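# Stand the C battery upright on the desk

## Task

Place the C battery on the desk so it stands upright on one of its flat ends, then open the gripper and pull the robot away from it. It must not topple or be left leaning, and it only counts if it stays standing without the robot touching or supporting it.

## Robot and tools

Robot: a Rainbow Robotics RB-Y1 on a two-wheel differential base with rear casters. Its torso folds at ankle, knee and hip (the leg) and can also pitch and yaw. It has a pan/tilt head and two 7-joint arms, each ending in a parallel two-finger gripper. The base is 0.66 m long and 0.58 m wide, and its front edge sits 0.10 m ahead of the drive axle. A bent leg can reach past that front edge.

Frames: the base frame has its origin on the floor between the drive wheels, with x forward, y to the left and z up. The state reports chest, left_hand and right_hand in this frame. A hand point is the spot between its finger pads. The fingers extend along the hand's -z axis and close along its x axis. Reported hand positions get less accurate the farther the arm reaches. Odometry is the base frame as it stood when the scene began. Heading is positive to the left, within -3.142 to 3.142. Odometry only counts wheel rotation, so any wheel slip shows up as travel.

execute_actions: "actions" is a list holding either one action or nothing; an empty list just returns the state and images. "cameras" chooses which images come back: head_camera, left_wrist_camera, right_wrist_camera or all. Leaving it out or null gives all, and [] gives none. The "pictures" line lists the returned images in order. An action may hold:
- "base": exactly one relative command. translate_m moves straight by that many metres from the current spot, positive forward, -3 to 3. rotate_rad turns in place by that many radians, positive counter-clockwise seen from above, -3.2 to 3.2. The base cannot move sideways.
- "joints": absolute targets keyed by joint name, in radians, except the grippers, which take metres. Torso: torso_squat_rad 0 to 1.2 (higher lowers the chest); torso_shift_rad -0.3 to 0.6 (positive pushes the hips forward); torso_pitch_rad -0.2 to 1.4 (positive leans forward); torso_yaw_rad -1.5 to 1.5 (positive turns left). Combined torso limits: squat+shift <= 1.52; squat-shift+pitch <= 1.57; shift+0.5*pitch-0.4*squat <= 0.7; shift+0.3*pitch-0.5*squat <= 0.39. A command breaking one goes only partway and reports off_target. Each arm, with prefix left_ or right_: shoulder_pitch -2.356 to 2.356 (0 hangs down, negative swings forward and up); shoulder_roll 0 to 3.141 on the left and -3.141 to 0 on the right (either sign away from 0 raises the arm outward); shoulder_yaw -2.094 to 2.094; elbow -2.617 to 0.01 (negative bends); forearm_roll -3.141 to 3.141; wrist_pitch -1.57 to 1.919 (negative tips the hand forward); hand_roll -2.705 to 2.705. Gripper_m is the pad gap, 0 to 0.1. Head: head_pan_rad -0.523 to 0.523 (positive left); head_tilt_rad -0.35 to 1.57 (positive looks down). Joint tolerance for done is about 0.02 rad, or 0.004 m for grippers.
- "speeds": lowers the top speed of a base motion for this action only. translate_m 0.05 to 0.4 m/s; rotate_rad 0.1 to 1.509 rad/s.
- "min_time_s": 0.1 to 8, the shortest duration allowed for each arm and head move in the action.
All motions start together. An action runs at most 15 s. A base move that would take over 8.667 s is refused. An unknown key or an out-of-range value rejects the whole call, and nothing moves. A joint you leave out may still be pushing toward its earlier target.

wait: seconds 0 to 10. It sends no commands and returns the state and images.
zoom_image: camera plus region [x0,y0,x1,y1] in pixels of that camera's most recent image, at most 504x504. The head image is 896x504 and the wrist images are 644x364.
read_manual: returns licence texts only.
finished_scene: pass the current scene's number. This ends the scene for good, so the battery must already be standing on its own.

Result lines: base_status and joint_status tell how each commanded motion ended. done: reached the target (for the base, the wheels turned the full amount, even if they slipped). off_target: came to rest short of the target and may still be pushing. contact_stop: an arm or the torso hit something hard. time_out: the move took too long. limit_stop_at_own_body: a guard stopped it just before the robot hit itself. stopped_with_arm: the torso halted because an arm had a contact stop. limit_stop_at_motor_heat: cut off by overheating. After any of these stops, the joint keeps its current position and discards the old target, and a stop on one joint halts its whole group (torso, left arm or right arm). "joint command not followed" with a "cause:" line means an arm's targets were blocked, usually by a self- or arm-to-arm collision check; joints still blocked show not_followed, and the gripper still moves. on_its_own lists parts this call did not command, and "held at" gives the target they are holding. MOTOR HOT appears from 65 °C; at 80 °C an OVER-TEMPERATURE FAULT brakes that arm and skips the rest of the call. A torque fault freezes the robot for 10 s. After either, send your targets again.

To hold an object, command a gripper gap at least 0.005 m smaller than the object's width; an off_target gripper status is then expected. Each arm can carry about 3 kg. Joint load limits in N m: shoulders 60.9, elbow 31.3, forearm/wrist/hand 21.7.

Things to avoid: the base does not stop when it hits furniture, and a bent leg striking the desk can shove the robot backward without odometry showing it. After a contact stop, back off first, arms before torso. Never let the two arms collide or press on each other. Do not let go of the battery above the desk, knock it over, or slam it down. Stand it on end gently, open the gripper, and move the hand away without brushing it. Now and then something may nudge loose objects, so check the final picture before ending the scene.

Each tool is called after "Call:" by a JSON object that holds its "fn" and its "kwargs".

## Session

Call:
{"fn": "execute_actions", "kwargs": {"actions": []}}

Scene clock: 0.00 s.
base_odometry: x=+0.000 y=+0.000 heading=+0.000 (m, m, rad; odometry frame)
base_status: not commanded
joint_positions: torso_squat_rad=+0.350 torso_shift_rad=+0.000 torso_pitch_rad=-0.001 torso_yaw_rad=+0.000 left_shoulder_pitch_rad=-0.003 left_shoulder_roll_rad=+0.045 left_shoulder_yaw_rad=-0.002 left_elbow_rad=-0.246 left_forearm_roll_rad=+0.007 left_wrist_pitch_rad=-0.015 left_hand_roll_rad=-0.007 left_gripper_m=+0.100 right_shoulder_pitch_rad=-0.036 right_shoulder_roll_rad=-0.013 right_shoulder_yaw_rad=-0.024 right_elbow_rad=-0.136 right_forearm_roll_rad=-0.029 right_wrist_pitch_rad=-0.033 right_hand_roll_rad=-0.036 right_gripper_m=+0.099 head_pan_rad=+0.000 head_tilt_rad=+0.400
joint_status: not commanded
chest: x=-0.2286 y=+0.0005 z=+1.2474 quat_wxyz=(+1.000, +0.000, -0.001, +0.000) (m; base frame)
left_hand: x=-0.1029 y=+0.2541 z=+0.5740 quat_wxyz=(+0.991, +0.022, -0.132, -0.004) (m; base frame)
right_hand: x=-0.1280 y=-0.2306 z=+0.5695 quat_wxyz=(+0.994, -0.004, -0.102, -0.038) (m; base frame)
pictures: head_camera, left_wrist_camera, right_wrist_camera
Images, in order (width x height): head_camera 896x504, left_wrist_camera 644x364, right_wrist_camera 644x364.

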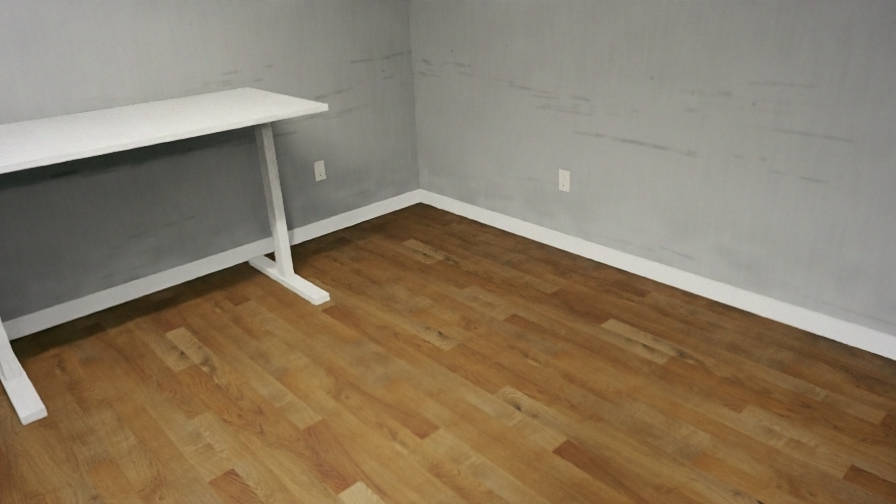

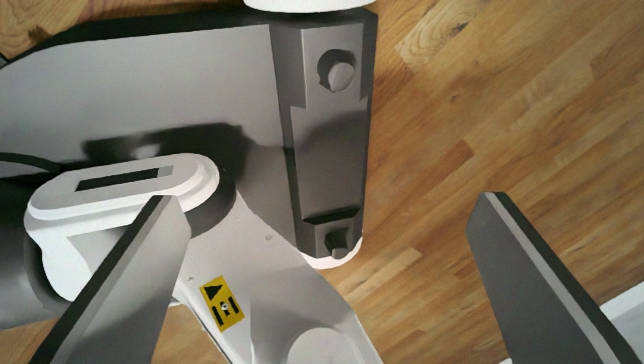

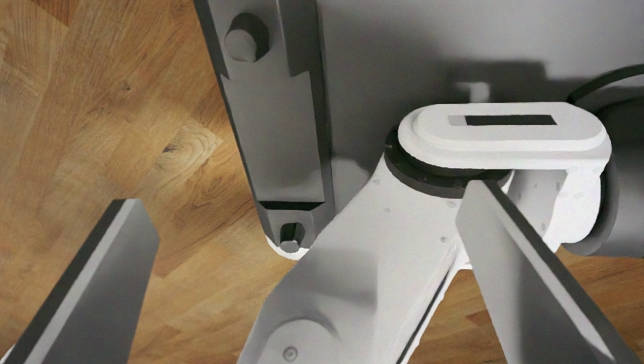

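Call:
{"fn": "execute_actions", "kwargs": {"actions": [{"joints":{"head_pan_rad":0.52}}], "cameras": ["head_camera"]}}

Scene clock: 2.03 s.
base_odometry: x=+0.000 y=+0.000 heading=+0.000 (m, m, rad; odometry frame)
base_status: not commanded
joint_positions: torso_squat_rad=+0.350 torso_shift_rad=+0.000 torso_pitch_rad=-0.001 torso_yaw_rad=+0.000 left_shoulder_pitch_rad=-0.003 left_shoulder_roll_rad=+0.045 left_shoulder_yaw_rad=-0.002 left_elbow_rad=-0.246 left_forearm_roll_rad=+0.007 left_wrist_pitch_rad=-0.015 left_hand_roll_rad=-0.007 left_gripper_m=+0.100 right_shoulder_pitch_rad=-0.036 right_shoulder_roll_rad=-0.013 right_shoulder_yaw_rad=-0.024 right_elbow_rad=-0.136 right_forearm_roll_rad=-0.029 right_wrist_pitch_rad=-0.033 right_hand_roll_rad=-0.036 right_gripper_m=+0.099 head_pan_rad=+0.520 head_tilt_rad=+0.400
joint_status: all done
chest: x=-0.2286 y=+0.0005 z=+1.2474 quat_wxyz=(+1.000, +0.000, -0.001, +0.000) (m; base frame)
left_hand: x=-0.1029 y=+0.2541 z=+0.5740 quat_wxyz=(+0.991, +0.022, -0.132, -0.004) (m; base frame)
right_hand: x=-0.1280 y=-0.2306 z=+0.5695 quat_wxyz=(+0.994, -0.004, -0.102, -0.038) (m; base frame)
pictures: head_camera
Images, in order (width x height): head_camera 896x504.

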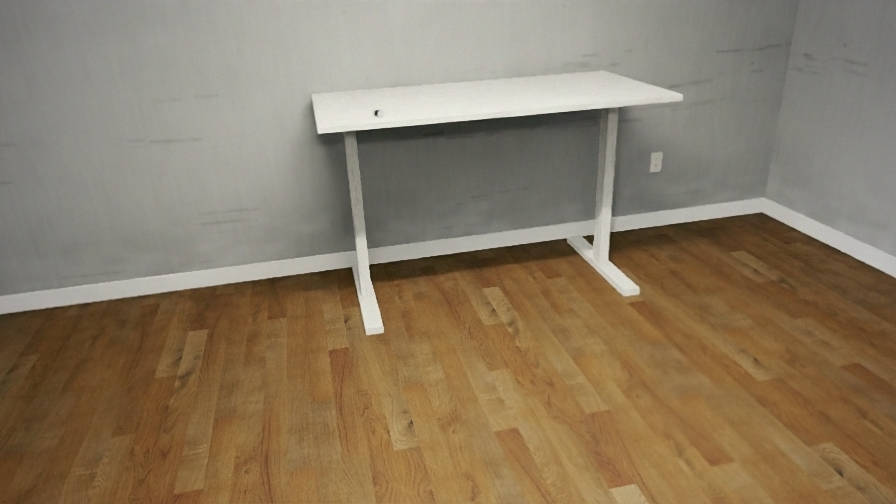

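Call:
{"fn": "zoom_image", "kwargs": {"camera": "head_camera", "region": [330, 85, 430, 140]}}

Region (330, 85, 430, 140) of head_camera's 896x504 image, scaled by 5.040, with more detail than that image has; it fills the top 277 rows of this view, and the rest is white.

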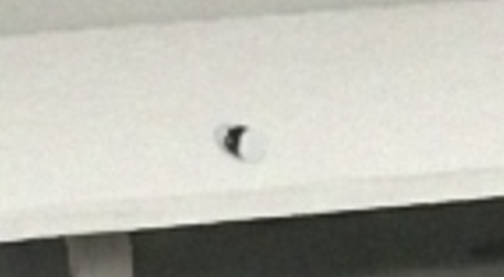

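Call:
{"fn": "execute_actions", "kwargs": {"actions": [{"base":{"rotate_rad":0.56},"joints":{"head_pan_rad":0.2,"torso_squat_rad":0.0}}], "cameras": []}}

Call:
{"fn": "execute_actions", "kwargs": {"actions": [{"base":{"translate_m":1.8},"joints":{"head_pan_rad":0.3,"head_tilt_rad":0.6}}], "cameras": ["head_camera"]}}

Scene clock: 7.17 s.
base_odometry: x=+0.000 y=+0.000 heading=+0.559 (m, m, rad; odometry frame)
base_status: done
joint_positions: torso_squat_rad=+0.000 torso_shift_rad=+0.000 torso_pitch_rad=-0.001 torso_yaw_rad=+0.000 left_shoulder_pitch_rad=-0.003 left_shoulder_roll_rad=+0.045 left_shoulder_yaw_rad=-0.002 left_elbow_rad=-0.246 left_forearm_roll_rad=+0.007 left_wrist_pitch_rad=-0.015 left_hand_roll_rad=-0.007 left_gripper_m=+0.100 right_shoulder_pitch_rad=-0.036 right_shoulder_roll_rad=-0.013 right_shoulder_yaw_rad=-0.024 right_elbow_rad=-0.136 right_forearm_roll_rad=-0.029 right_wrist_pitch_rad=-0.033 right_hand_roll_rad=-0.036 right_gripper_m=+0.099 head_pan_rad=+0.200 head_tilt_rad=+0.400
joint_status: all done
chest: x=-0.2285 y=+0.0005 z=+1.2899 quat_wxyz=(+1.000, +0.000, -0.001, +0.000) (m; base frame)
left_hand: x=-0.1030 y=+0.2541 z=+0.6165 quat_wxyz=(+0.991, +0.022, -0.132, -0.004) (m; base frame)
right_hand: x=-0.1281 y=-0.2306 z=+0.6121 quat_wxyz=(+0.994, -0.004, -0.102, -0.038) (m; base frame)
pictures: none
No camera images: the call's "cameras" was empty. Leave "cameras" out to get every camera's image.

Scene clock: 13.23 s.
base_odometry: x=+1.525 y=+0.956 heading=+0.560 (m, m, rad; odometry frame)
base_status: done
joint_positions: torso_squat_rad=+0.000 torso_shift_rad=+0.000 torso_pitch_rad=-0.001 torso_yaw_rad=+0.000 left_shoulder_pitch_rad=-0.003 left_shoulder_roll_rad=+0.045 left_shoulder_yaw_rad=-0.002 left_elbow_rad=-0.246 left_forearm_roll_rad=+0.007 left_wrist_pitch_rad=-0.015 left_hand_roll_rad=-0.007 left_gripper_m=+0.100 right_shoulder_pitch_rad=-0.036 right_shoulder_roll_rad=-0.013 right_shoulder_yaw_rad=-0.024 right_elbow_rad=-0.136 right_forearm_roll_rad=-0.029 right_wrist_pitch_rad=-0.033 right_hand_roll_rad=-0.036 right_gripper_m=+0.099 head_pan_rad=+0.300 head_tilt_rad=+0.600
joint_status: all done
chest: x=-0.2285 y=+0.0005 z=+1.2899 quat_wxyz=(+1.000, +0.000, -0.001, +0.000) (m; base frame)
left_hand: x=-0.1028 y=+0.2541 z=+0.6165 quat_wxyz=(+0.991, +0.022, -0.132, -0.004) (m; base frame)
right_hand: x=-0.1280 y=-0.2306 z=+0.6121 quat_wxyz=(+0.994, -0.004, -0.102, -0.038) (m; base frame)
pictures: head_camera
Images, in order (width x height): head_camera 896x504.

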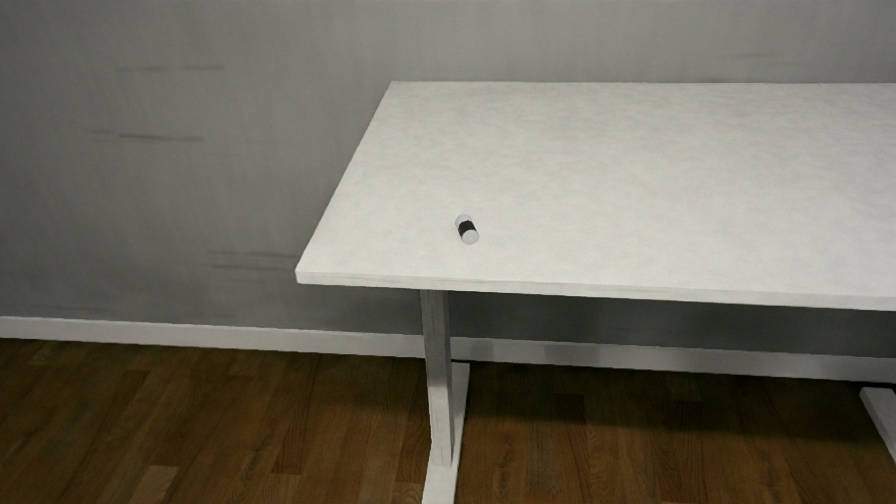

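Call:
{"fn": "zoom_image", "kwargs": {"camera": "head_camera", "region": [436, 200, 496, 260]}}

Region (436, 200, 496, 260) of head_camera's 896x504 image, scaled by 8.400, with more detail than that image has.

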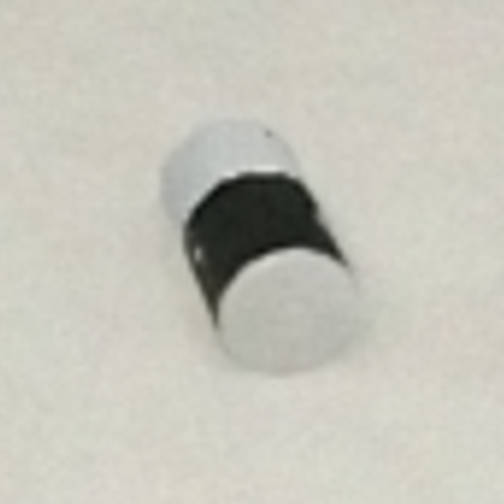

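Call:
{"fn": "execute_actions", "kwargs": {"actions": [{"joints":{"left_shoulder_pitch_rad":-1.336,"left_shoulder_roll_rad":0.452,"left_shoulder_yaw_rad":0,"left_elbow_rad":-0.1,"left_forearm_roll_rad":0.575,"left_wrist_pitch_rad":1.824,"left_hand_roll_rad":-1.215,"left_gripper_m":0.07,"torso_shift_rad":0.15,"torso_pitch_rad":-0.03,"head_pan_rad":0.4,"head_tilt_rad":0.75},"min_time_s":1.8}], "cameras": ["head_camera","left_wrist_camera"]}}

Scene clock: 20.47 s.
base_odometry: x=+1.525 y=+0.956 heading=+0.560 (m, m, rad; odometry frame)
base_status: not commanded
joint_positions: torso_squat_rad=+0.000 torso_shift_rad=+0.150 torso_pitch_rad=-0.030 torso_yaw_rad=+0.000 left_shoulder_pitch_rad=-1.336 left_shoulder_roll_rad=+0.452 left_shoulder_yaw_rad=+0.000 left_elbow_rad=-0.100 left_forearm_roll_rad=+0.575 left_wrist_pitch_rad=+1.824 left_hand_roll_rad=-1.215 left_gripper_m=+0.070 right_shoulder_pitch_rad=-0.036 right_shoulder_roll_rad=-0.013 right_shoulder_yaw_rad=-0.024 right_elbow_rad=-0.136 right_forearm_roll_rad=-0.029 right_wrist_pitch_rad=-0.033 right_hand_roll_rad=-0.036 right_gripper_m=+0.099 head_pan_rad=+0.400 head_tilt_rad=+0.750
joint_status: all done
chest: x=-0.1326 y=+0.0005 z=+1.2819 quat_wxyz=(+1.000, +0.000, -0.015, +0.000) (m; base frame)
left_hand: x=+0.3257 y=+0.2502 z=+1.0891 quat_wxyz=(+0.839, -0.177, +0.057, -0.511) (m; base frame)
right_hand: x=-0.0127 y=-0.2306 z=+0.6072 quat_wxyz=(+0.992, -0.004, -0.117, -0.038) (m; base frame)
pictures: head_camera, left_wrist_camera
Images, in order (width x height): head_camera 896x504, left_wrist_camera 644x364.

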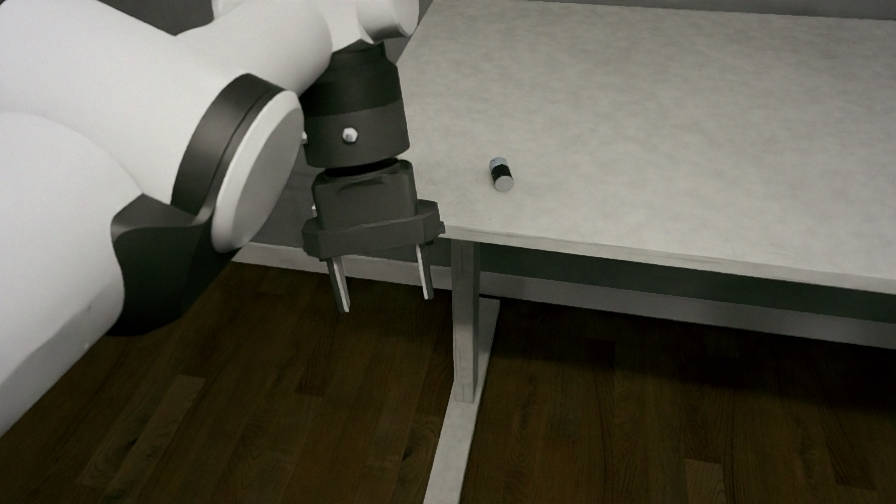

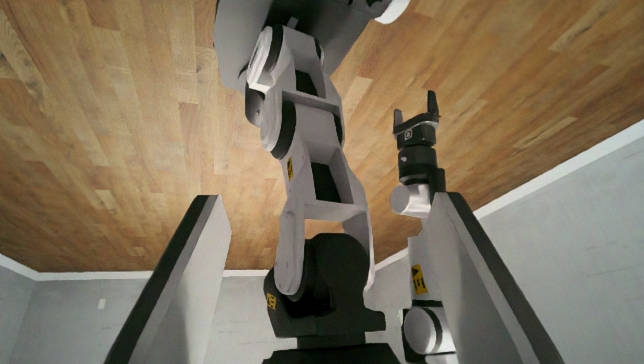

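Call:
{"fn": "execute_actions", "kwargs": {"actions": [{"base":{"translate_m":0.335},"joints":{"head_pan_rad":0.5,"head_tilt_rad":0.9,"torso_pitch_rad":0.0}}], "cameras": ["head_camera","left_wrist_camera"]}}

Scene clock: 23.27 s.
base_odometry: x=+1.808 y=+1.134 heading=+0.561 (m, m, rad; odometry frame)
base_status: done
joint_positions: torso_squat_rad=+0.000 torso_shift_rad=+0.150 torso_pitch_rad=+0.000 torso_yaw_rad=+0.000 left_shoulder_pitch_rad=-1.336 left_shoulder_roll_rad=+0.452 left_shoulder_yaw_rad=+0.000 left_elbow_rad=-0.100 left_forearm_roll_rad=+0.575 left_wrist_pitch_rad=+1.824 left_hand_roll_rad=-1.215 left_gripper_m=+0.070 right_shoulder_pitch_rad=-0.036 right_shoulder_roll_rad=-0.013 right_shoulder_yaw_rad=-0.024 right_elbow_rad=-0.136 right_forearm_roll_rad=-0.029 right_wrist_pitch_rad=-0.033 right_hand_roll_rad=-0.036 right_gripper_m=+0.099 head_pan_rad=+0.500 head_tilt_rad=+0.900
joint_status: all done
chest: x=-0.1233 y=+0.0005 z=+1.2821 quat_wxyz=(+1.000, +0.000, +0.000, +0.000) (m; base frame)
left_hand: x=+0.3290 y=+0.2503 z=+1.0754 quat_wxyz=(+0.838, -0.185, +0.069, -0.508) (m; base frame)
right_hand: x=-0.0236 y=-0.2306 z=+0.6041 quat_wxyz=(+0.994, -0.004, -0.102, -0.038) (m; base frame)
pictures: head_camera, left_wrist_camera
Images, in order (width x height): head_camera 896x504, left_wrist_camera 644x364.

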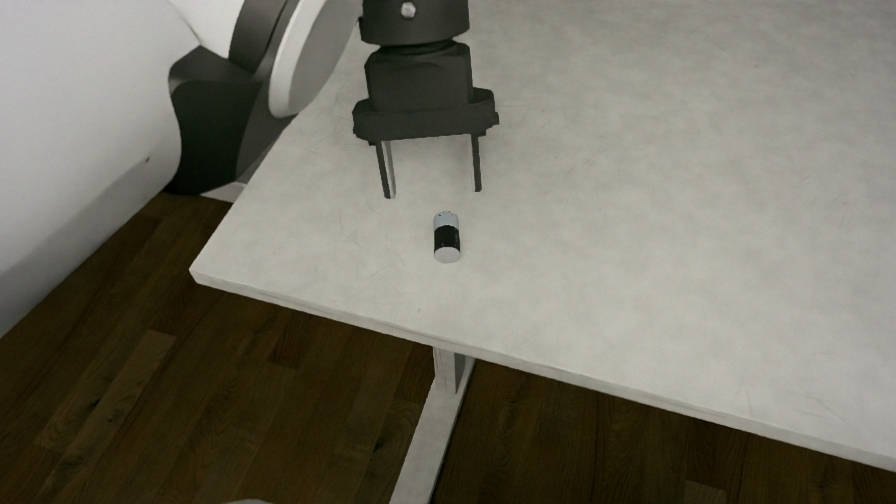

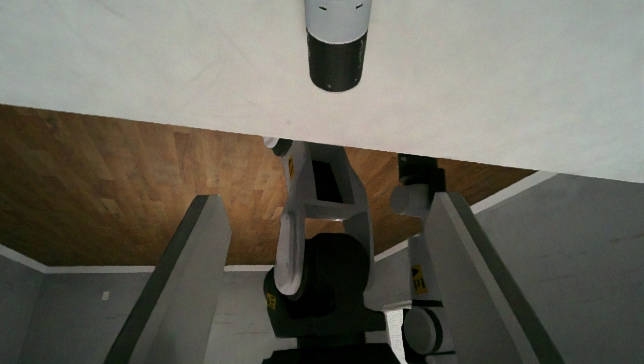

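Call:
{"fn": "execute_actions", "kwargs": {"actions": [{"joints":{"torso_pitch_rad":0.12,"torso_yaw_rad":-0.012,"head_tilt_rad":0.82,"left_gripper_m":0.055}}], "cameras": ["head_camera","left_wrist_camera"]}}

Scene clock: 24.87 s.
base_odometry: x=+1.808 y=+1.134 heading=+0.561 (m, m, rad; odometry frame)
base_status: not commanded
joint_positions: torso_squat_rad=+0.000 torso_shift_rad=+0.150 torso_pitch_rad=+0.120 torso_yaw_rad=-0.012 left_shoulder_pitch_rad=-1.336 left_shoulder_roll_rad=+0.452 left_shoulder_yaw_rad=+0.000 left_elbow_rad=-0.100 left_forearm_roll_rad=+0.575 left_wrist_pitch_rad=+1.824 left_hand_roll_rad=-1.215 left_gripper_m=+0.055 right_shoulder_pitch_rad=-0.036 right_shoulder_roll_rad=-0.013 right_shoulder_yaw_rad=-0.024 right_elbow_rad=-0.136 right_forearm_roll_rad=-0.029 right_wrist_pitch_rad=-0.033 right_hand_roll_rad=-0.036 right_gripper_m=+0.099 head_pan_rad=+0.500 head_tilt_rad=+0.820
joint_status: all done
chest: x=-0.0863 y=+0.0005 z=+1.2798 quat_wxyz=(+0.998, -0.001, +0.060, -0.006) (m; base frame)
left_hand: x=+0.3409 y=+0.2449 z=+1.0202 quat_wxyz=(+0.830, -0.215, +0.120, -0.501) (m; base frame)
right_hand: x=-0.0711 y=-0.2318 z=+0.5951 quat_wxyz=(+0.998, -0.007, -0.042, -0.043) (m; base frame)
pictures: head_camera, left_wrist_camera
Images, in order (width x height): head_camera 896x504, left_wrist_camera 644x364.

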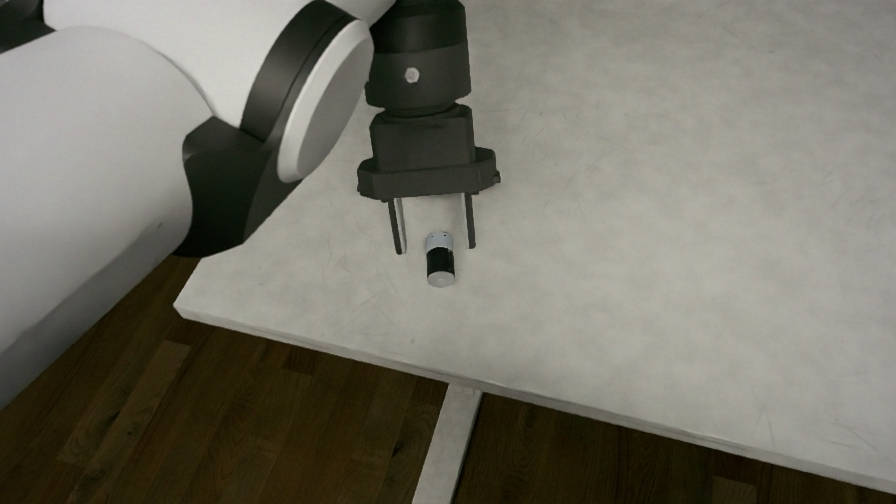

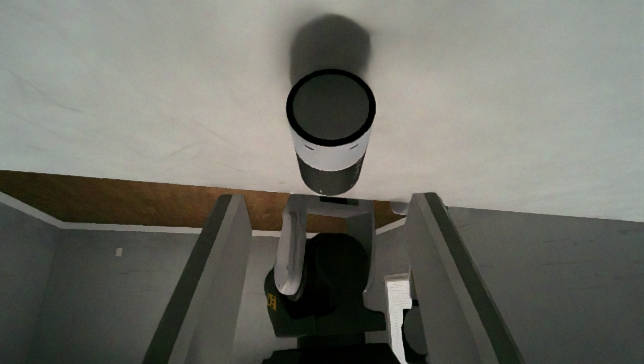

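Call:
{"fn": "zoom_image", "kwargs": {"camera": "head_camera", "region": [400, 220, 480, 300]}}

Call:
{"fn": "zoom_image", "kwargs": {"camera": "left_wrist_camera", "region": [260, 50, 410, 200]}}

Region (400, 220, 480, 300) of head_camera's 896x504 image, scaled by 6.300, with more detail than that image has.

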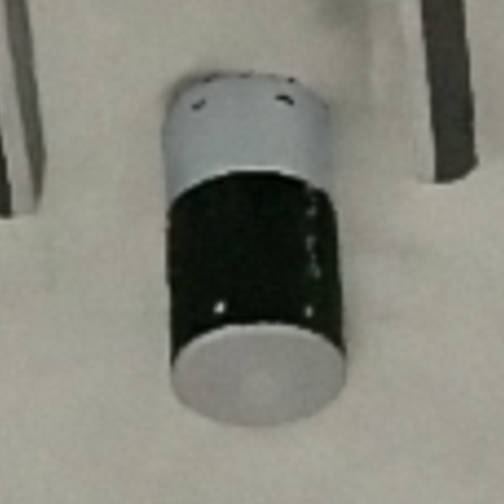

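Region (260, 50, 410, 200) of left_wrist_camera's 644x364 image, scaled by 3.360, with more detail than that image has.

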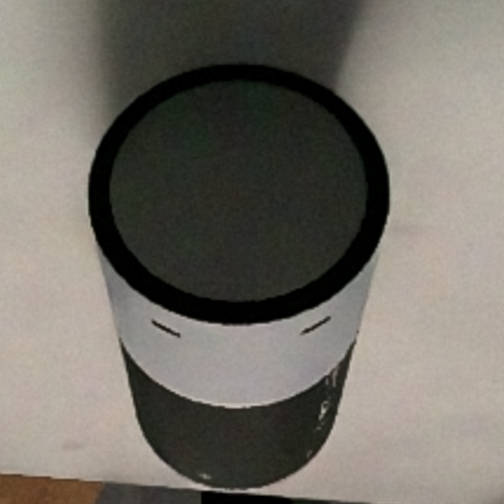

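Call:
{"fn": "execute_actions", "kwargs": {"actions": [{"joints":{"torso_pitch_rad":-0.1,"torso_yaw_rad":0,"left_gripper_m":0.07}}], "cameras": []}}

Call:
{"fn": "execute_actions", "kwargs": {"actions": [{"joints":{"left_shoulder_pitch_rad":-0.64,"left_shoulder_roll_rad":0.34,"left_shoulder_yaw_rad":-0.3,"left_elbow_rad":-1.487,"left_forearm_roll_rad":0.061,"left_wrist_pitch_rad":1.541,"left_hand_roll_rad":2.503,"torso_shift_rad":0.0,"head_pan_rad":0.45,"head_tilt_rad":0.8},"min_time_s":2.6}], "cameras": []}}

Call:
{"fn": "execute_actions", "kwargs": {"actions": [{"joints":{"torso_pitch_rad":0.05}}], "cameras": ["head_camera","left_wrist_camera"]}}

Scene clock: 29.07 s.
base_odometry: x=+1.808 y=+1.134 heading=+0.561 (m, m, rad; odometry frame)
base_status: not commanded
joint_positions: torso_squat_rad=+0.000 torso_shift_rad=+0.150 torso_pitch_rad=-0.100 torso_yaw_rad=+0.000 left_shoulder_pitch_rad=-1.336 left_shoulder_roll_rad=+0.452 left_shoulder_yaw_rad=+0.000 left_elbow_rad=-0.100 left_forearm_roll_rad=+0.575 left_wrist_pitch_rad=+1.824 left_hand_roll_rad=-1.215 left_gripper_m=+0.070 right_shoulder_pitch_rad=-0.036 right_shoulder_roll_rad=-0.013 right_shoulder_yaw_rad=-0.024 right_elbow_rad=-0.136 right_forearm_roll_rad=-0.029 right_wrist_pitch_rad=-0.033 right_hand_roll_rad=-0.036 right_gripper_m=+0.099 head_pan_rad=+0.500 head_tilt_rad=+0.820
joint_status: all done
chest: x=-0.1543 y=+0.0005 z=+1.2805 quat_wxyz=(+0.999, +0.000, -0.050, +0.000) (m; base frame)
left_hand: x=+0.3163 y=+0.2503 z=+1.1202 quat_wxyz=(+0.841, -0.160, +0.027, -0.516) (m; base frame)
right_hand: x=+0.0127 y=-0.2306 z=+0.6159 quat_wxyz=(+0.988, -0.002, -0.151, -0.038) (m; base frame)
pictures: none
No camera images: the call's "cameras" was empty. Leave "cameras" out to get every camera's image.

Scene clock: 32.17 s.
base_odometry: x=+1.808 y=+1.134 heading=+0.561 (m, m, rad; odometry frame)
base_status: not commanded
joint_positions: torso_squat_rad=+0.000 torso_shift_rad=+0.000 torso_pitch_rad=-0.100 torso_yaw_rad=+0.000 left_shoulder_pitch_rad=-0.640 left_shoulder_roll_rad=+0.340 left_shoulder_yaw_rad=-0.300 left_elbow_rad=-1.487 left_forearm_roll_rad=+0.061 left_wrist_pitch_rad=+1.541 left_hand_roll_rad=+2.503 left_gripper_m=+0.070 right_shoulder_pitch_rad=-0.036 right_shoulder_roll_rad=-0.013 right_shoulder_yaw_rad=-0.024 right_elbow_rad=-0.136 right_forearm_roll_rad=-0.029 right_wrist_pitch_rad=-0.033 right_hand_roll_rad=-0.036 right_gripper_m=+0.099 head_pan_rad=+0.450 head_tilt_rad=+0.800
joint_status: all done
chest: x=-0.2589 y=+0.0005 z=+1.2884 quat_wxyz=(+0.999, +0.000, -0.050, +0.000) (m; base frame)
left_hand: x=+0.2986 y=+0.2288 z=+1.1124 quat_wxyz=(+0.465, -0.223, -0.275, +0.811) (m; base frame)
right_hand: x=-0.0919 y=-0.2306 z=+0.6238 quat_wxyz=(+0.988, -0.002, -0.151, -0.038) (m; base frame)
pictures: none
No camera images: the call's "cameras" was empty. Leave "cameras" out to get every camera's image.

Scene clock: 33.50 s.
base_odometry: x=+1.808 y=+1.134 heading=+0.561 (m, m, rad; odometry frame)
base_status: not commanded
joint_positions: torso_squat_rad=+0.000 torso_shift_rad=+0.000 torso_pitch_rad=+0.050 torso_yaw_rad=+0.000 left_shoulder_pitch_rad=-0.640 left_shoulder_roll_rad=+0.340 left_shoulder_yaw_rad=-0.300 left_elbow_rad=-1.487 left_forearm_roll_rad=+0.061 left_wrist_pitch_rad=+1.541 left_hand_roll_rad=+2.503 left_gripper_m=+0.070 right_shoulder_pitch_rad=-0.036 right_shoulder_roll_rad=-0.013 right_shoulder_yaw_rad=-0.024 right_elbow_rad=-0.136 right_forearm_roll_rad=-0.029 right_wrist_pitch_rad=-0.033 right_hand_roll_rad=-0.036 right_gripper_m=+0.099 head_pan_rad=+0.450 head_tilt_rad=+0.800
joint_status: all done
chest: x=-0.2125 y=+0.0005 z=+1.2895 quat_wxyz=(+1.000, +0.000, +0.025, +0.000) (m; base frame)
left_hand: x=+0.3125 y=+0.2287 z=+1.0322 quat_wxyz=(+0.485, -0.161, -0.239, +0.826) (m; base frame)
right_hand: x=-0.1468 y=-0.2306 z=+0.6074 quat_wxyz=(+0.996, -0.005, -0.077, -0.038) (m; base frame)
pictures: head_camera, left_wrist_camera
Images, in order (width x height): head_camera 896x504, left_wrist_camera 644x364.

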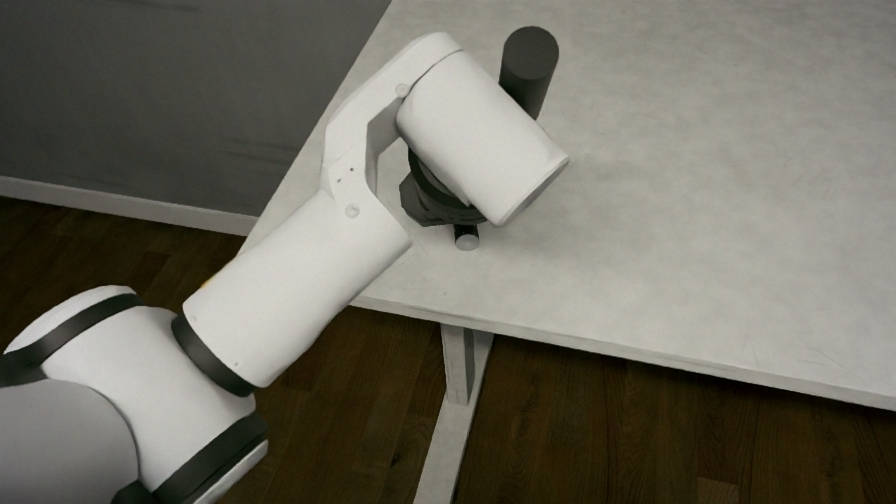

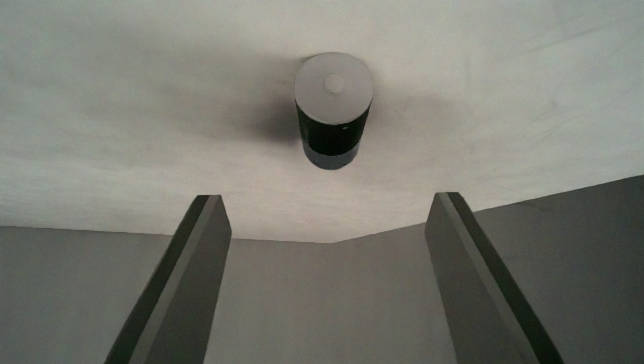

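Call:
{"fn": "execute_actions", "kwargs": {"actions": [{"base":{"translate_m":0.008},"joints":{"torso_pitch_rad":0.12,"left_gripper_m":0.055}}], "cameras": ["left_wrist_camera"]}}

Scene clock: 35.43 s.
base_odometry: x=+1.815 y=+1.139 heading=+0.561 (m, m, rad; odometry frame)
base_status: done
joint_positions: torso_squat_rad=+0.000 torso_shift_rad=+0.000 torso_pitch_rad=+0.120 torso_yaw_rad=+0.000 left_shoulder_pitch_rad=-0.640 left_shoulder_roll_rad=+0.340 left_shoulder_yaw_rad=-0.300 left_elbow_rad=-1.487 left_forearm_roll_rad=+0.061 left_wrist_pitch_rad=+1.541 left_hand_roll_rad=+2.503 left_gripper_m=+0.055 right_shoulder_pitch_rad=-0.036 right_shoulder_roll_rad=-0.013 right_shoulder_yaw_rad=-0.024 right_elbow_rad=-0.136 right_forearm_roll_rad=-0.029 right_wrist_pitch_rad=-0.033 right_hand_roll_rad=-0.036 right_gripper_m=+0.099 head_pan_rad=+0.450 head_tilt_rad=+0.800
joint_status: all done
chest: x=-0.1909 y=+0.0005 z=+1.2877 quat_wxyz=(+0.998, +0.000, +0.060, +0.000) (m; base frame)
left_hand: x=+0.3148 y=+0.2287 z=+0.9942 quat_wxyz=(+0.493, -0.132, -0.222, +0.831) (m; base frame)
right_hand: x=-0.1731 y=-0.2306 z=+0.6027 quat_wxyz=(+0.998, -0.006, -0.042, -0.038) (m; base frame)
pictures: left_wrist_camera
Images, in order (width x height): left_wrist_camera 644x364.

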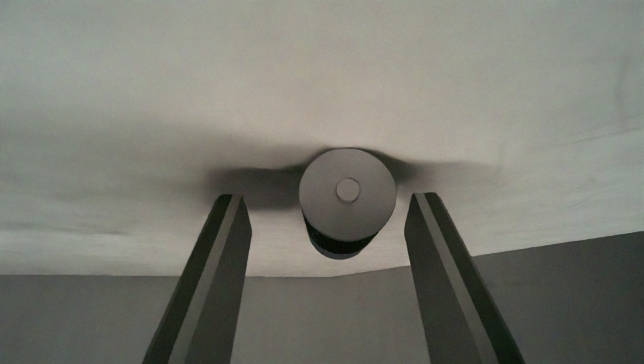

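Call:
{"fn": "execute_actions", "kwargs": {"actions": [{"joints":{"torso_pitch_rad":0.133,"torso_yaw_rad":0.009}}], "cameras": ["left_wrist_camera"]}}

Scene clock: 36.53 s.
base_odometry: x=+1.815 y=+1.139 heading=+0.561 (m, m, rad; odometry frame)
base_status: not commanded
joint_positions: torso_squat_rad=+0.000 torso_shift_rad=+0.000 torso_pitch_rad=+0.133 torso_yaw_rad=+0.009 left_shoulder_pitch_rad=-0.640 left_shoulder_roll_rad=+0.340 left_shoulder_yaw_rad=-0.300 left_elbow_rad=-1.487 left_forearm_roll_rad=+0.061 left_wrist_pitch_rad=+1.541 left_hand_roll_rad=+2.503 left_gripper_m=+0.055 right_shoulder_pitch_rad=-0.036 right_shoulder_roll_rad=-0.013 right_shoulder_yaw_rad=-0.024 right_elbow_rad=-0.136 right_forearm_roll_rad=-0.029 right_wrist_pitch_rad=-0.033 right_hand_roll_rad=-0.036 right_gripper_m=+0.099 head_pan_rad=+0.450 head_tilt_rad=+0.800
joint_status: all done
chest: x=-0.1869 y=+0.0005 z=+1.2872 quat_wxyz=(+0.998, +0.000, +0.066, +0.004) (m; base frame)
left_hand: x=+0.3129 y=+0.2335 z=+0.9875 quat_wxyz=(+0.490, -0.125, -0.220, +0.834) (m; base frame)
right_hand: x=-0.1759 y=-0.2297 z=+0.6017 quat_wxyz=(+0.999, -0.006, -0.035, -0.033) (m; base frame)
pictures: left_wrist_camera
Images, in order (width x height): left_wrist_camera 644x364.

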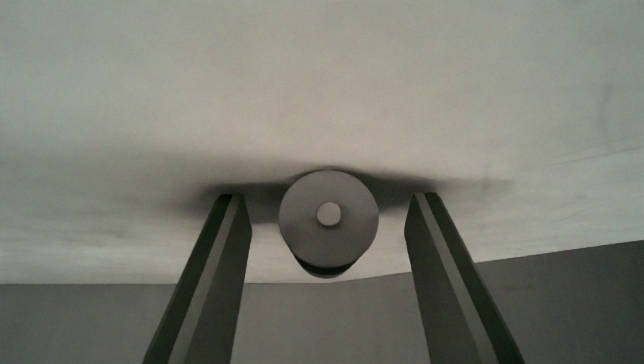

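Call:
{"fn": "execute_actions", "kwargs": {"actions": [{"joints":{"left_gripper_m":0.018}}], "cameras": ["left_wrist_camera"]}}

Call:
{"fn": "execute_actions", "kwargs": {"actions": [{"joints":{"torso_pitch_rad":0.0,"torso_yaw_rad":0.0}}], "cameras": ["left_wrist_camera"]}}

Scene clock: 37.70 s.
base_odometry: x=+1.815 y=+1.139 heading=+0.561 (m, m, rad; odometry frame)
base_status: not commanded
joint_positions: torso_squat_rad=+0.000 torso_shift_rad=+0.000 torso_pitch_rad=+0.133 torso_yaw_rad=+0.009 left_shoulder_pitch_rad=-0.640 left_shoulder_roll_rad=+0.340 left_shoulder_yaw_rad=-0.300 left_elbow_rad=-1.487 left_forearm_roll_rad=+0.061 left_wrist_pitch_rad=+1.541 left_hand_roll_rad=+2.503 left_gripper_m=+0.025 right_shoulder_pitch_rad=-0.036 right_shoulder_roll_rad=-0.013 right_shoulder_yaw_rad=-0.024 right_elbow_rad=-0.136 right_forearm_roll_rad=-0.029 right_wrist_pitch_rad=-0.033 right_hand_roll_rad=-0.036 right_gripper_m=+0.099 head_pan_rad=+0.450 head_tilt_rad=+0.800
joint_status: left_gripper_m off_target (ended at +0.025, target +0.018)
chest: x=-0.1869 y=+0.0005 z=+1.2872 quat_wxyz=(+0.998, +0.000, +0.066, +0.004) (m; base frame)
left_hand: x=+0.3129 y=+0.2335 z=+0.9875 quat_wxyz=(+0.490, -0.125, -0.220, +0.834) (m; base frame)
right_hand: x=-0.1759 y=-0.2297 z=+0.6017 quat_wxyz=(+0.999, -0.006, -0.035, -0.033) (m; base frame)
pictures: left_wrist_camera
Images, in order (width x height): left_wrist_camera 644x364.

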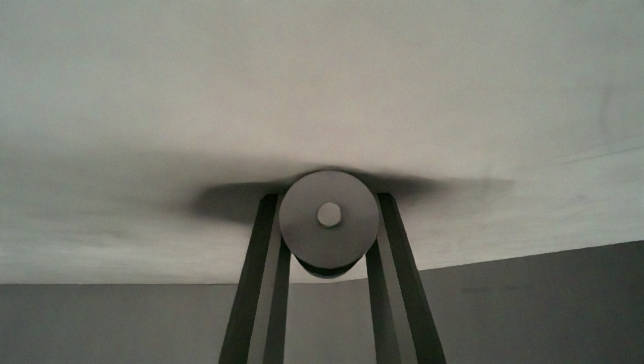

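Scene clock: 38.93 s.
base_odometry: x=+1.815 y=+1.139 heading=+0.561 (m, m, rad; odometry frame)
base_status: not commanded
joint_positions: torso_squat_rad=+0.000 torso_shift_rad=+0.000 torso_pitch_rad=+0.000 torso_yaw_rad=+0.000 left_shoulder_pitch_rad=-0.640 left_shoulder_roll_rad=+0.340 left_shoulder_yaw_rad=-0.300 left_elbow_rad=-1.487 left_forearm_roll_rad=+0.061 left_wrist_pitch_rad=+1.541 left_hand_roll_rad=+2.503 left_gripper_m=+0.025 right_shoulder_pitch_rad=-0.036 right_shoulder_roll_rad=-0.013 right_shoulder_yaw_rad=-0.024 right_elbow_rad=-0.136 right_forearm_roll_rad=-0.029 right_wrist_pitch_rad=-0.033 right_hand_roll_rad=-0.036 right_gripper_m=+0.099 head_pan_rad=+0.450 head_tilt_rad=+0.800
joint_status: all done
chest: x=-0.2280 y=+0.0005 z=+1.2899 quat_wxyz=(+1.000, +0.000, +0.000, +0.000) (m; base frame)
left_hand: x=+0.3091 y=+0.2288 z=+1.0591 quat_wxyz=(+0.478, -0.182, -0.251, +0.822) (m; base frame)
right_hand: x=-0.1282 y=-0.2306 z=+0.6120 quat_wxyz=(+0.994, -0.004, -0.102, -0.038) (m; base frame)
pictures: left_wrist_camera
Images, in order (width x height): left_wrist_camera 644x364.

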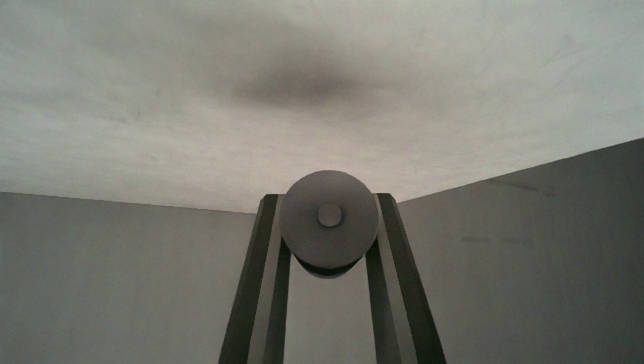

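Call:
{"fn": "execute_actions", "kwargs": {"actions": [{"joints":{"left_elbow_rad":-1.15,"left_forearm_roll_rad":0.462,"left_wrist_pitch_rad":0.602,"left_hand_roll_rad":-1.516,"torso_squat_rad":0.3,"head_pan_rad":0.2,"head_tilt_rad":0.7},"min_time_s":2.7}], "cameras": ["head_camera","left_wrist_camera"]}}

Scene clock: 44.00 s.
base_odometry: x=+1.815 y=+1.139 heading=+0.561 (m, m, rad; odometry frame)
base_status: not commanded
joint_positions: torso_squat_rad=+0.300 torso_shift_rad=+0.000 torso_pitch_rad=+0.000 torso_yaw_rad=+0.000 left_shoulder_pitch_rad=-0.640 left_shoulder_roll_rad=+0.340 left_shoulder_yaw_rad=-0.300 left_elbow_rad=-1.150 left_forearm_roll_rad=+0.462 left_wrist_pitch_rad=+0.602 left_hand_roll_rad=-1.516 left_gripper_m=+0.025 right_shoulder_pitch_rad=-0.036 right_shoulder_roll_rad=-0.013 right_shoulder_yaw_rad=-0.024 right_elbow_rad=-0.136 right_forearm_roll_rad=-0.029 right_wrist_pitch_rad=-0.033 right_hand_roll_rad=-0.036 right_gripper_m=+0.099 head_pan_rad=+0.200 head_tilt_rad=+0.700
joint_status: all done
chest: x=-0.2280 y=+0.0005 z=+1.2587 quat_wxyz=(+1.000, +0.000, +0.000, +0.000) (m; base frame)
left_hand: x=+0.4009 y=+0.1506 z=+1.0265 quat_wxyz=(+0.512, +0.300, -0.407, -0.694) (m; base frame)
right_hand: x=-0.1282 y=-0.2306 z=+0.5807 quat_wxyz=(+0.994, -0.004, -0.102, -0.038) (m; base frame)
pictures: head_camera, left_wrist_camera
Images, in order (width x height): head_camera 896x504, left_wrist_camera 644x364.

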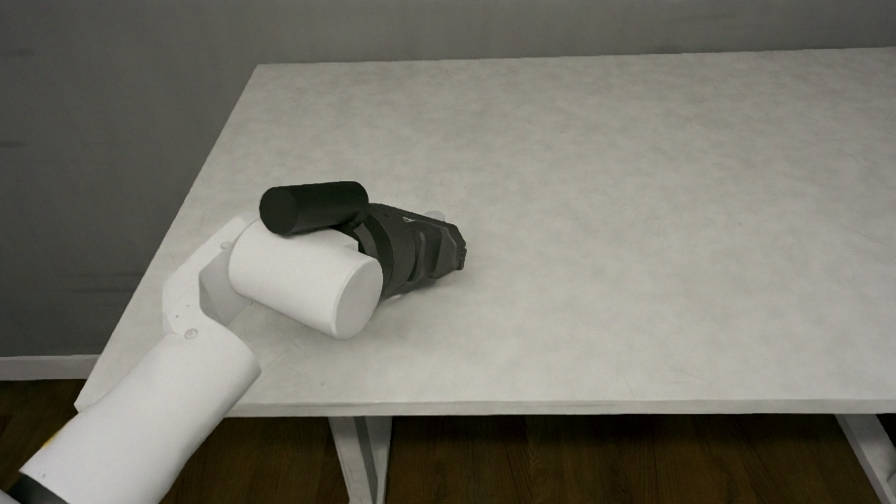

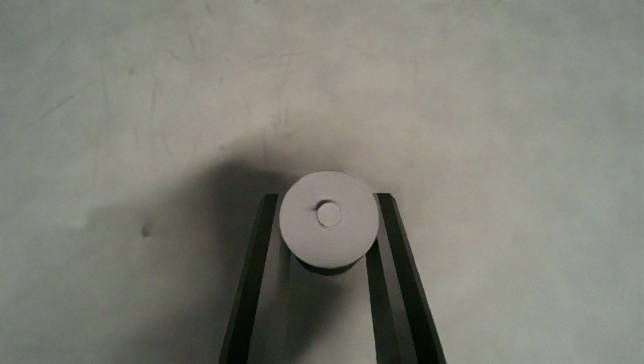

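Call:
{"fn": "execute_actions", "kwargs": {"actions": [{"joints":{"torso_squat_rad":0.405}}], "cameras": ["head_camera","left_wrist_camera"]}}

Scene clock: 45.67 s.
base_odometry: x=+1.815 y=+1.139 heading=+0.561 (m, m, rad; odometry frame)
base_status: not commanded
joint_positions: torso_squat_rad=+0.405 torso_shift_rad=+0.000 torso_pitch_rad=+0.000 torso_yaw_rad=+0.000 left_shoulder_pitch_rad=-0.640 left_shoulder_roll_rad=+0.340 left_shoulder_yaw_rad=-0.300 left_elbow_rad=-1.150 left_forearm_roll_rad=+0.462 left_wrist_pitch_rad=+0.602 left_hand_roll_rad=-1.516 left_gripper_m=+0.025 right_shoulder_pitch_rad=-0.036 right_shoulder_roll_rad=-0.013 right_shoulder_yaw_rad=-0.024 right_elbow_rad=-0.136 right_forearm_roll_rad=-0.029 right_wrist_pitch_rad=-0.033 right_hand_roll_rad=-0.036 right_gripper_m=+0.099 head_pan_rad=+0.200 head_tilt_rad=+0.700
joint_status: all done
chest: x=-0.2280 y=+0.0005 z=+1.2333 quat_wxyz=(+1.000, +0.000, +0.000, +0.000) (m; base frame)
left_hand: x=+0.4009 y=+0.1506 z=+1.0011 quat_wxyz=(+0.512, +0.300, -0.407, -0.694) (m; base frame)
right_hand: x=-0.1282 y=-0.2306 z=+0.5554 quat_wxyz=(+0.994, -0.004, -0.102, -0.038) (m; base frame)
pictures: head_camera, left_wrist_camera
Images, in order (width x height): head_camera 896x504, left_wrist_camera 644x364.

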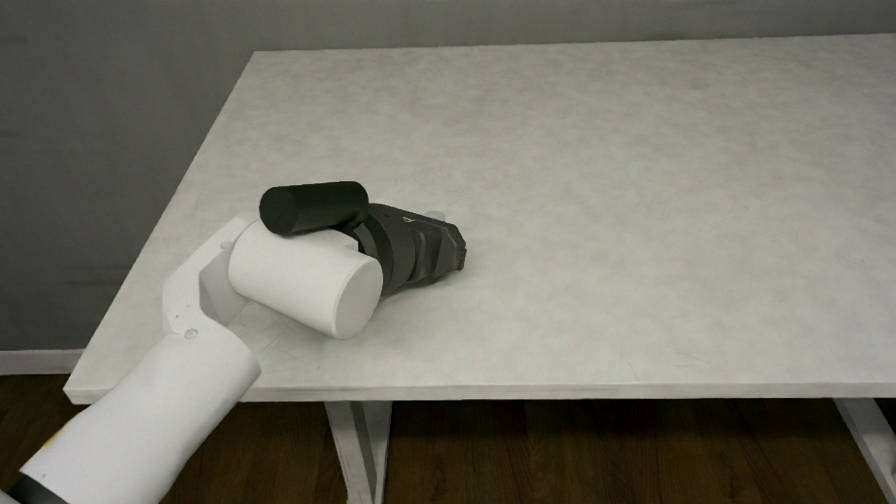

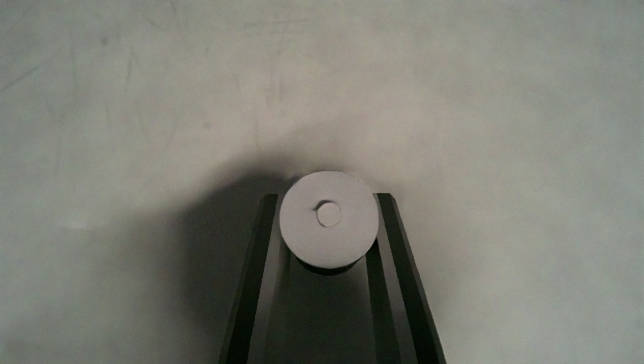

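Call:
{"fn": "execute_actions", "kwargs": {"actions": [{"joints":{"torso_squat_rad":0.428}}], "cameras": ["left_wrist_camera"]}}

Scene clock: 46.70 s.
base_odometry: x=+1.815 y=+1.139 heading=+0.561 (m, m, rad; odometry frame)
base_status: not commanded
joint_positions: torso_squat_rad=+0.428 torso_shift_rad=+0.000 torso_pitch_rad=+0.000 torso_yaw_rad=+0.000 left_shoulder_pitch_rad=-0.640 left_shoulder_roll_rad=+0.340 left_shoulder_yaw_rad=-0.300 left_elbow_rad=-1.150 left_forearm_roll_rad=+0.462 left_wrist_pitch_rad=+0.602 left_hand_roll_rad=-1.516 left_gripper_m=+0.025 right_shoulder_pitch_rad=-0.036 right_shoulder_roll_rad=-0.013 right_shoulder_yaw_rad=-0.024 right_elbow_rad=-0.136 right_forearm_roll_rad=-0.029 right_wrist_pitch_rad=-0.033 right_hand_roll_rad=-0.036 right_gripper_m=+0.099 head_pan_rad=+0.200 head_tilt_rad=+0.700
joint_status: all done
chest: x=-0.2280 y=+0.0005 z=+1.2268 quat_wxyz=(+1.000, +0.000, +0.000, +0.000) (m; base frame)
left_hand: x=+0.4009 y=+0.1506 z=+0.9946 quat_wxyz=(+0.512, +0.300, -0.407, -0.694) (m; base frame)
right_hand: x=-0.1282 y=-0.2306 z=+0.5488 quat_wxyz=(+0.994, -0.004, -0.102, -0.038) (m; base frame)
pictures: left_wrist_camera
Images, in order (width x height): left_wrist_camera 644x364.

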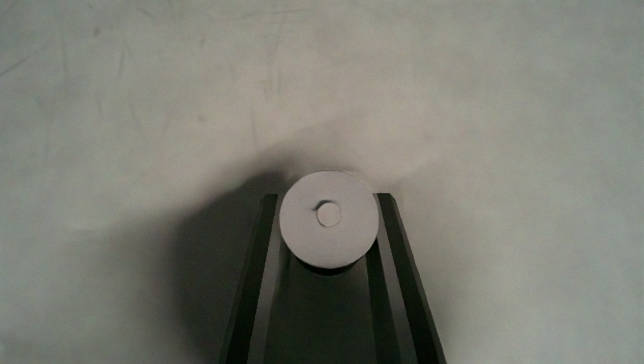

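Call:
{"fn": "execute_actions", "kwargs": {"actions": [{"joints":{"torso_squat_rad":0.44}}], "cameras": ["left_wrist_camera"]}}

Scene clock: 47.47 s.
base_odometry: x=+1.815 y=+1.139 heading=+0.561 (m, m, rad; odometry frame)
base_status: not commanded
joint_positions: torso_squat_rad=+0.440 torso_shift_rad=+0.000 torso_pitch_rad=-0.001 torso_yaw_rad=+0.000 left_shoulder_pitch_rad=-0.641 left_shoulder_roll_rad=+0.340 left_shoulder_yaw_rad=-0.300 left_elbow_rad=-1.151 left_forearm_roll_rad=+0.462 left_wrist_pitch_rad=+0.602 left_hand_roll_rad=-1.516 left_gripper_m=+0.025 right_shoulder_pitch_rad=-0.036 right_shoulder_roll_rad=-0.013 right_shoulder_yaw_rad=-0.024 right_elbow_rad=-0.136 right_forearm_roll_rad=-0.029 right_wrist_pitch_rad=-0.033 right_hand_roll_rad=-0.036 right_gripper_m=+0.099 head_pan_rad=+0.200 head_tilt_rad=+0.700
joint_status: all done
chest: x=-0.2283 y=+0.0005 z=+1.2232 quat_wxyz=(+1.000, +0.000, +0.000, +0.000) (m; base frame)
left_hand: x=+0.4012 y=+0.1501 z=+0.9925 quat_wxyz=(+0.512, +0.301, -0.408, -0.694) (m; base frame)
right_hand: x=-0.1281 y=-0.2306 z=+0.5453 quat_wxyz=(+0.994, -0.004, -0.102, -0.038) (m; base frame)
pictures: left_wrist_camera
Images, in order (width x height): left_wrist_camera 644x364.

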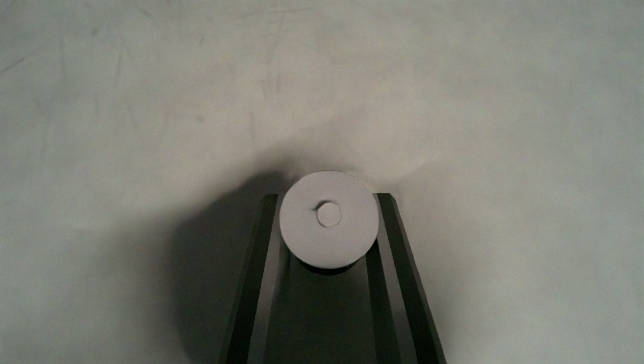

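Contact has been made. Releasing.

Call:
{"fn": "execute_actions", "kwargs": {"actions": [{"joints":{"torso_squat_rad":0.436,"left_gripper_m":0.08}}], "cameras": ["left_wrist_camera"]}}

Scene clock: 48.80 s.
base_odometry: x=+1.815 y=+1.139 heading=+0.561 (m, m, rad; odometry frame)
base_status: not commanded
joint_positions: torso_squat_rad=+0.436 torso_shift_rad=+0.000 torso_pitch_rad=+0.000 torso_yaw_rad=+0.000 left_shoulder_pitch_rad=-0.640 left_shoulder_roll_rad=+0.340 left_shoulder_yaw_rad=-0.300 left_elbow_rad=-1.150 left_forearm_roll_rad=+0.462 left_wrist_pitch_rad=+0.602 left_hand_roll_rad=-1.516 left_gripper_m=+0.080 right_shoulder_pitch_rad=-0.036 right_shoulder_roll_rad=-0.013 right_shoulder_yaw_rad=-0.024 right_elbow_rad=-0.136 right_forearm_roll_rad=-0.029 right_wrist_pitch_rad=-0.033 right_hand_roll_rad=-0.036 right_gripper_m=+0.099 head_pan_rad=+0.200 head_tilt_rad=+0.700
joint_status: all done
chest: x=-0.2280 y=+0.0005 z=+1.2244 quat_wxyz=(+1.000, +0.000, +0.000, +0.000) (m; base frame)
left_hand: x=+0.4010 y=+0.1505 z=+0.9925 quat_wxyz=(+0.512, +0.300, -0.407, -0.694) (m; base frame)
right_hand: x=-0.1282 y=-0.2306 z=+0.5465 quat_wxyz=(+0.994, -0.004, -0.102, -0.038) (m; base frame)
pictures: left_wrist_camera
Images, in order (width x height): left_wrist_camera 644x364.

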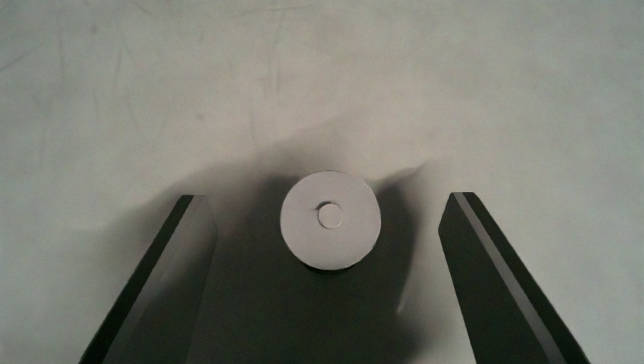

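Call:
{"fn": "execute_actions", "kwargs": {"actions": [{"base":{"translate_m":-0.55},"joints":{"torso_squat_rad":0.2,"head_tilt_rad":0.5}}], "cameras": ["head_camera"]}}

Scene clock: 52.13 s.
base_odometry: x=+1.349 y=+0.846 heading=+0.562 (m, m, rad; odometry frame)
base_status: done
joint_positions: torso_squat_rad=+0.200 torso_shift_rad=+0.000 torso_pitch_rad=+0.000 torso_yaw_rad=+0.000 left_shoulder_pitch_rad=-0.640 left_shoulder_roll_rad=+0.340 left_shoulder_yaw_rad=-0.300 left_elbow_rad=-1.150 left_forearm_roll_rad=+0.462 left_wrist_pitch_rad=+0.602 left_hand_roll_rad=-1.516 left_gripper_m=+0.080 right_shoulder_pitch_rad=-0.036 right_shoulder_roll_rad=-0.013 right_shoulder_yaw_rad=-0.024 right_elbow_rad=-0.136 right_forearm_roll_rad=-0.029 right_wrist_pitch_rad=-0.033 right_hand_roll_rad=-0.036 right_gripper_m=+0.099 head_pan_rad=+0.200 head_tilt_rad=+0.500
joint_status: all done
chest: x=-0.2280 y=+0.0005 z=+1.2760 quat_wxyz=(+1.000, +0.000, +0.000, +0.000) (m; base frame)
left_hand: x=+0.4010 y=+0.1506 z=+1.0438 quat_wxyz=(+0.512, +0.300, -0.407, -0.694) (m; base frame)
right_hand: x=-0.1283 y=-0.2306 z=+0.5980 quat_wxyz=(+0.994, -0.004, -0.102, -0.038) (m; base frame)
pictures: head_camera
Images, in order (width x height): head_camera 896x504.

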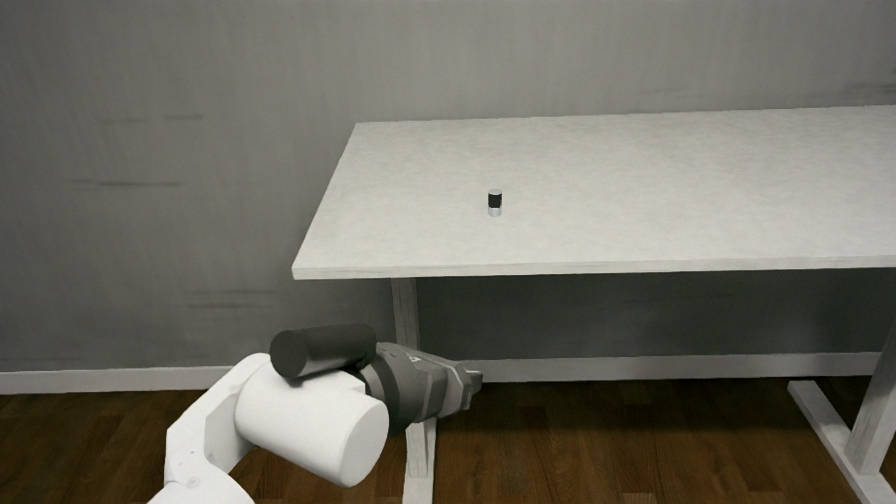

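Call:
{"fn": "finished_scene", "kwargs": {"scene": 1}}

The scene is finished: the task was done.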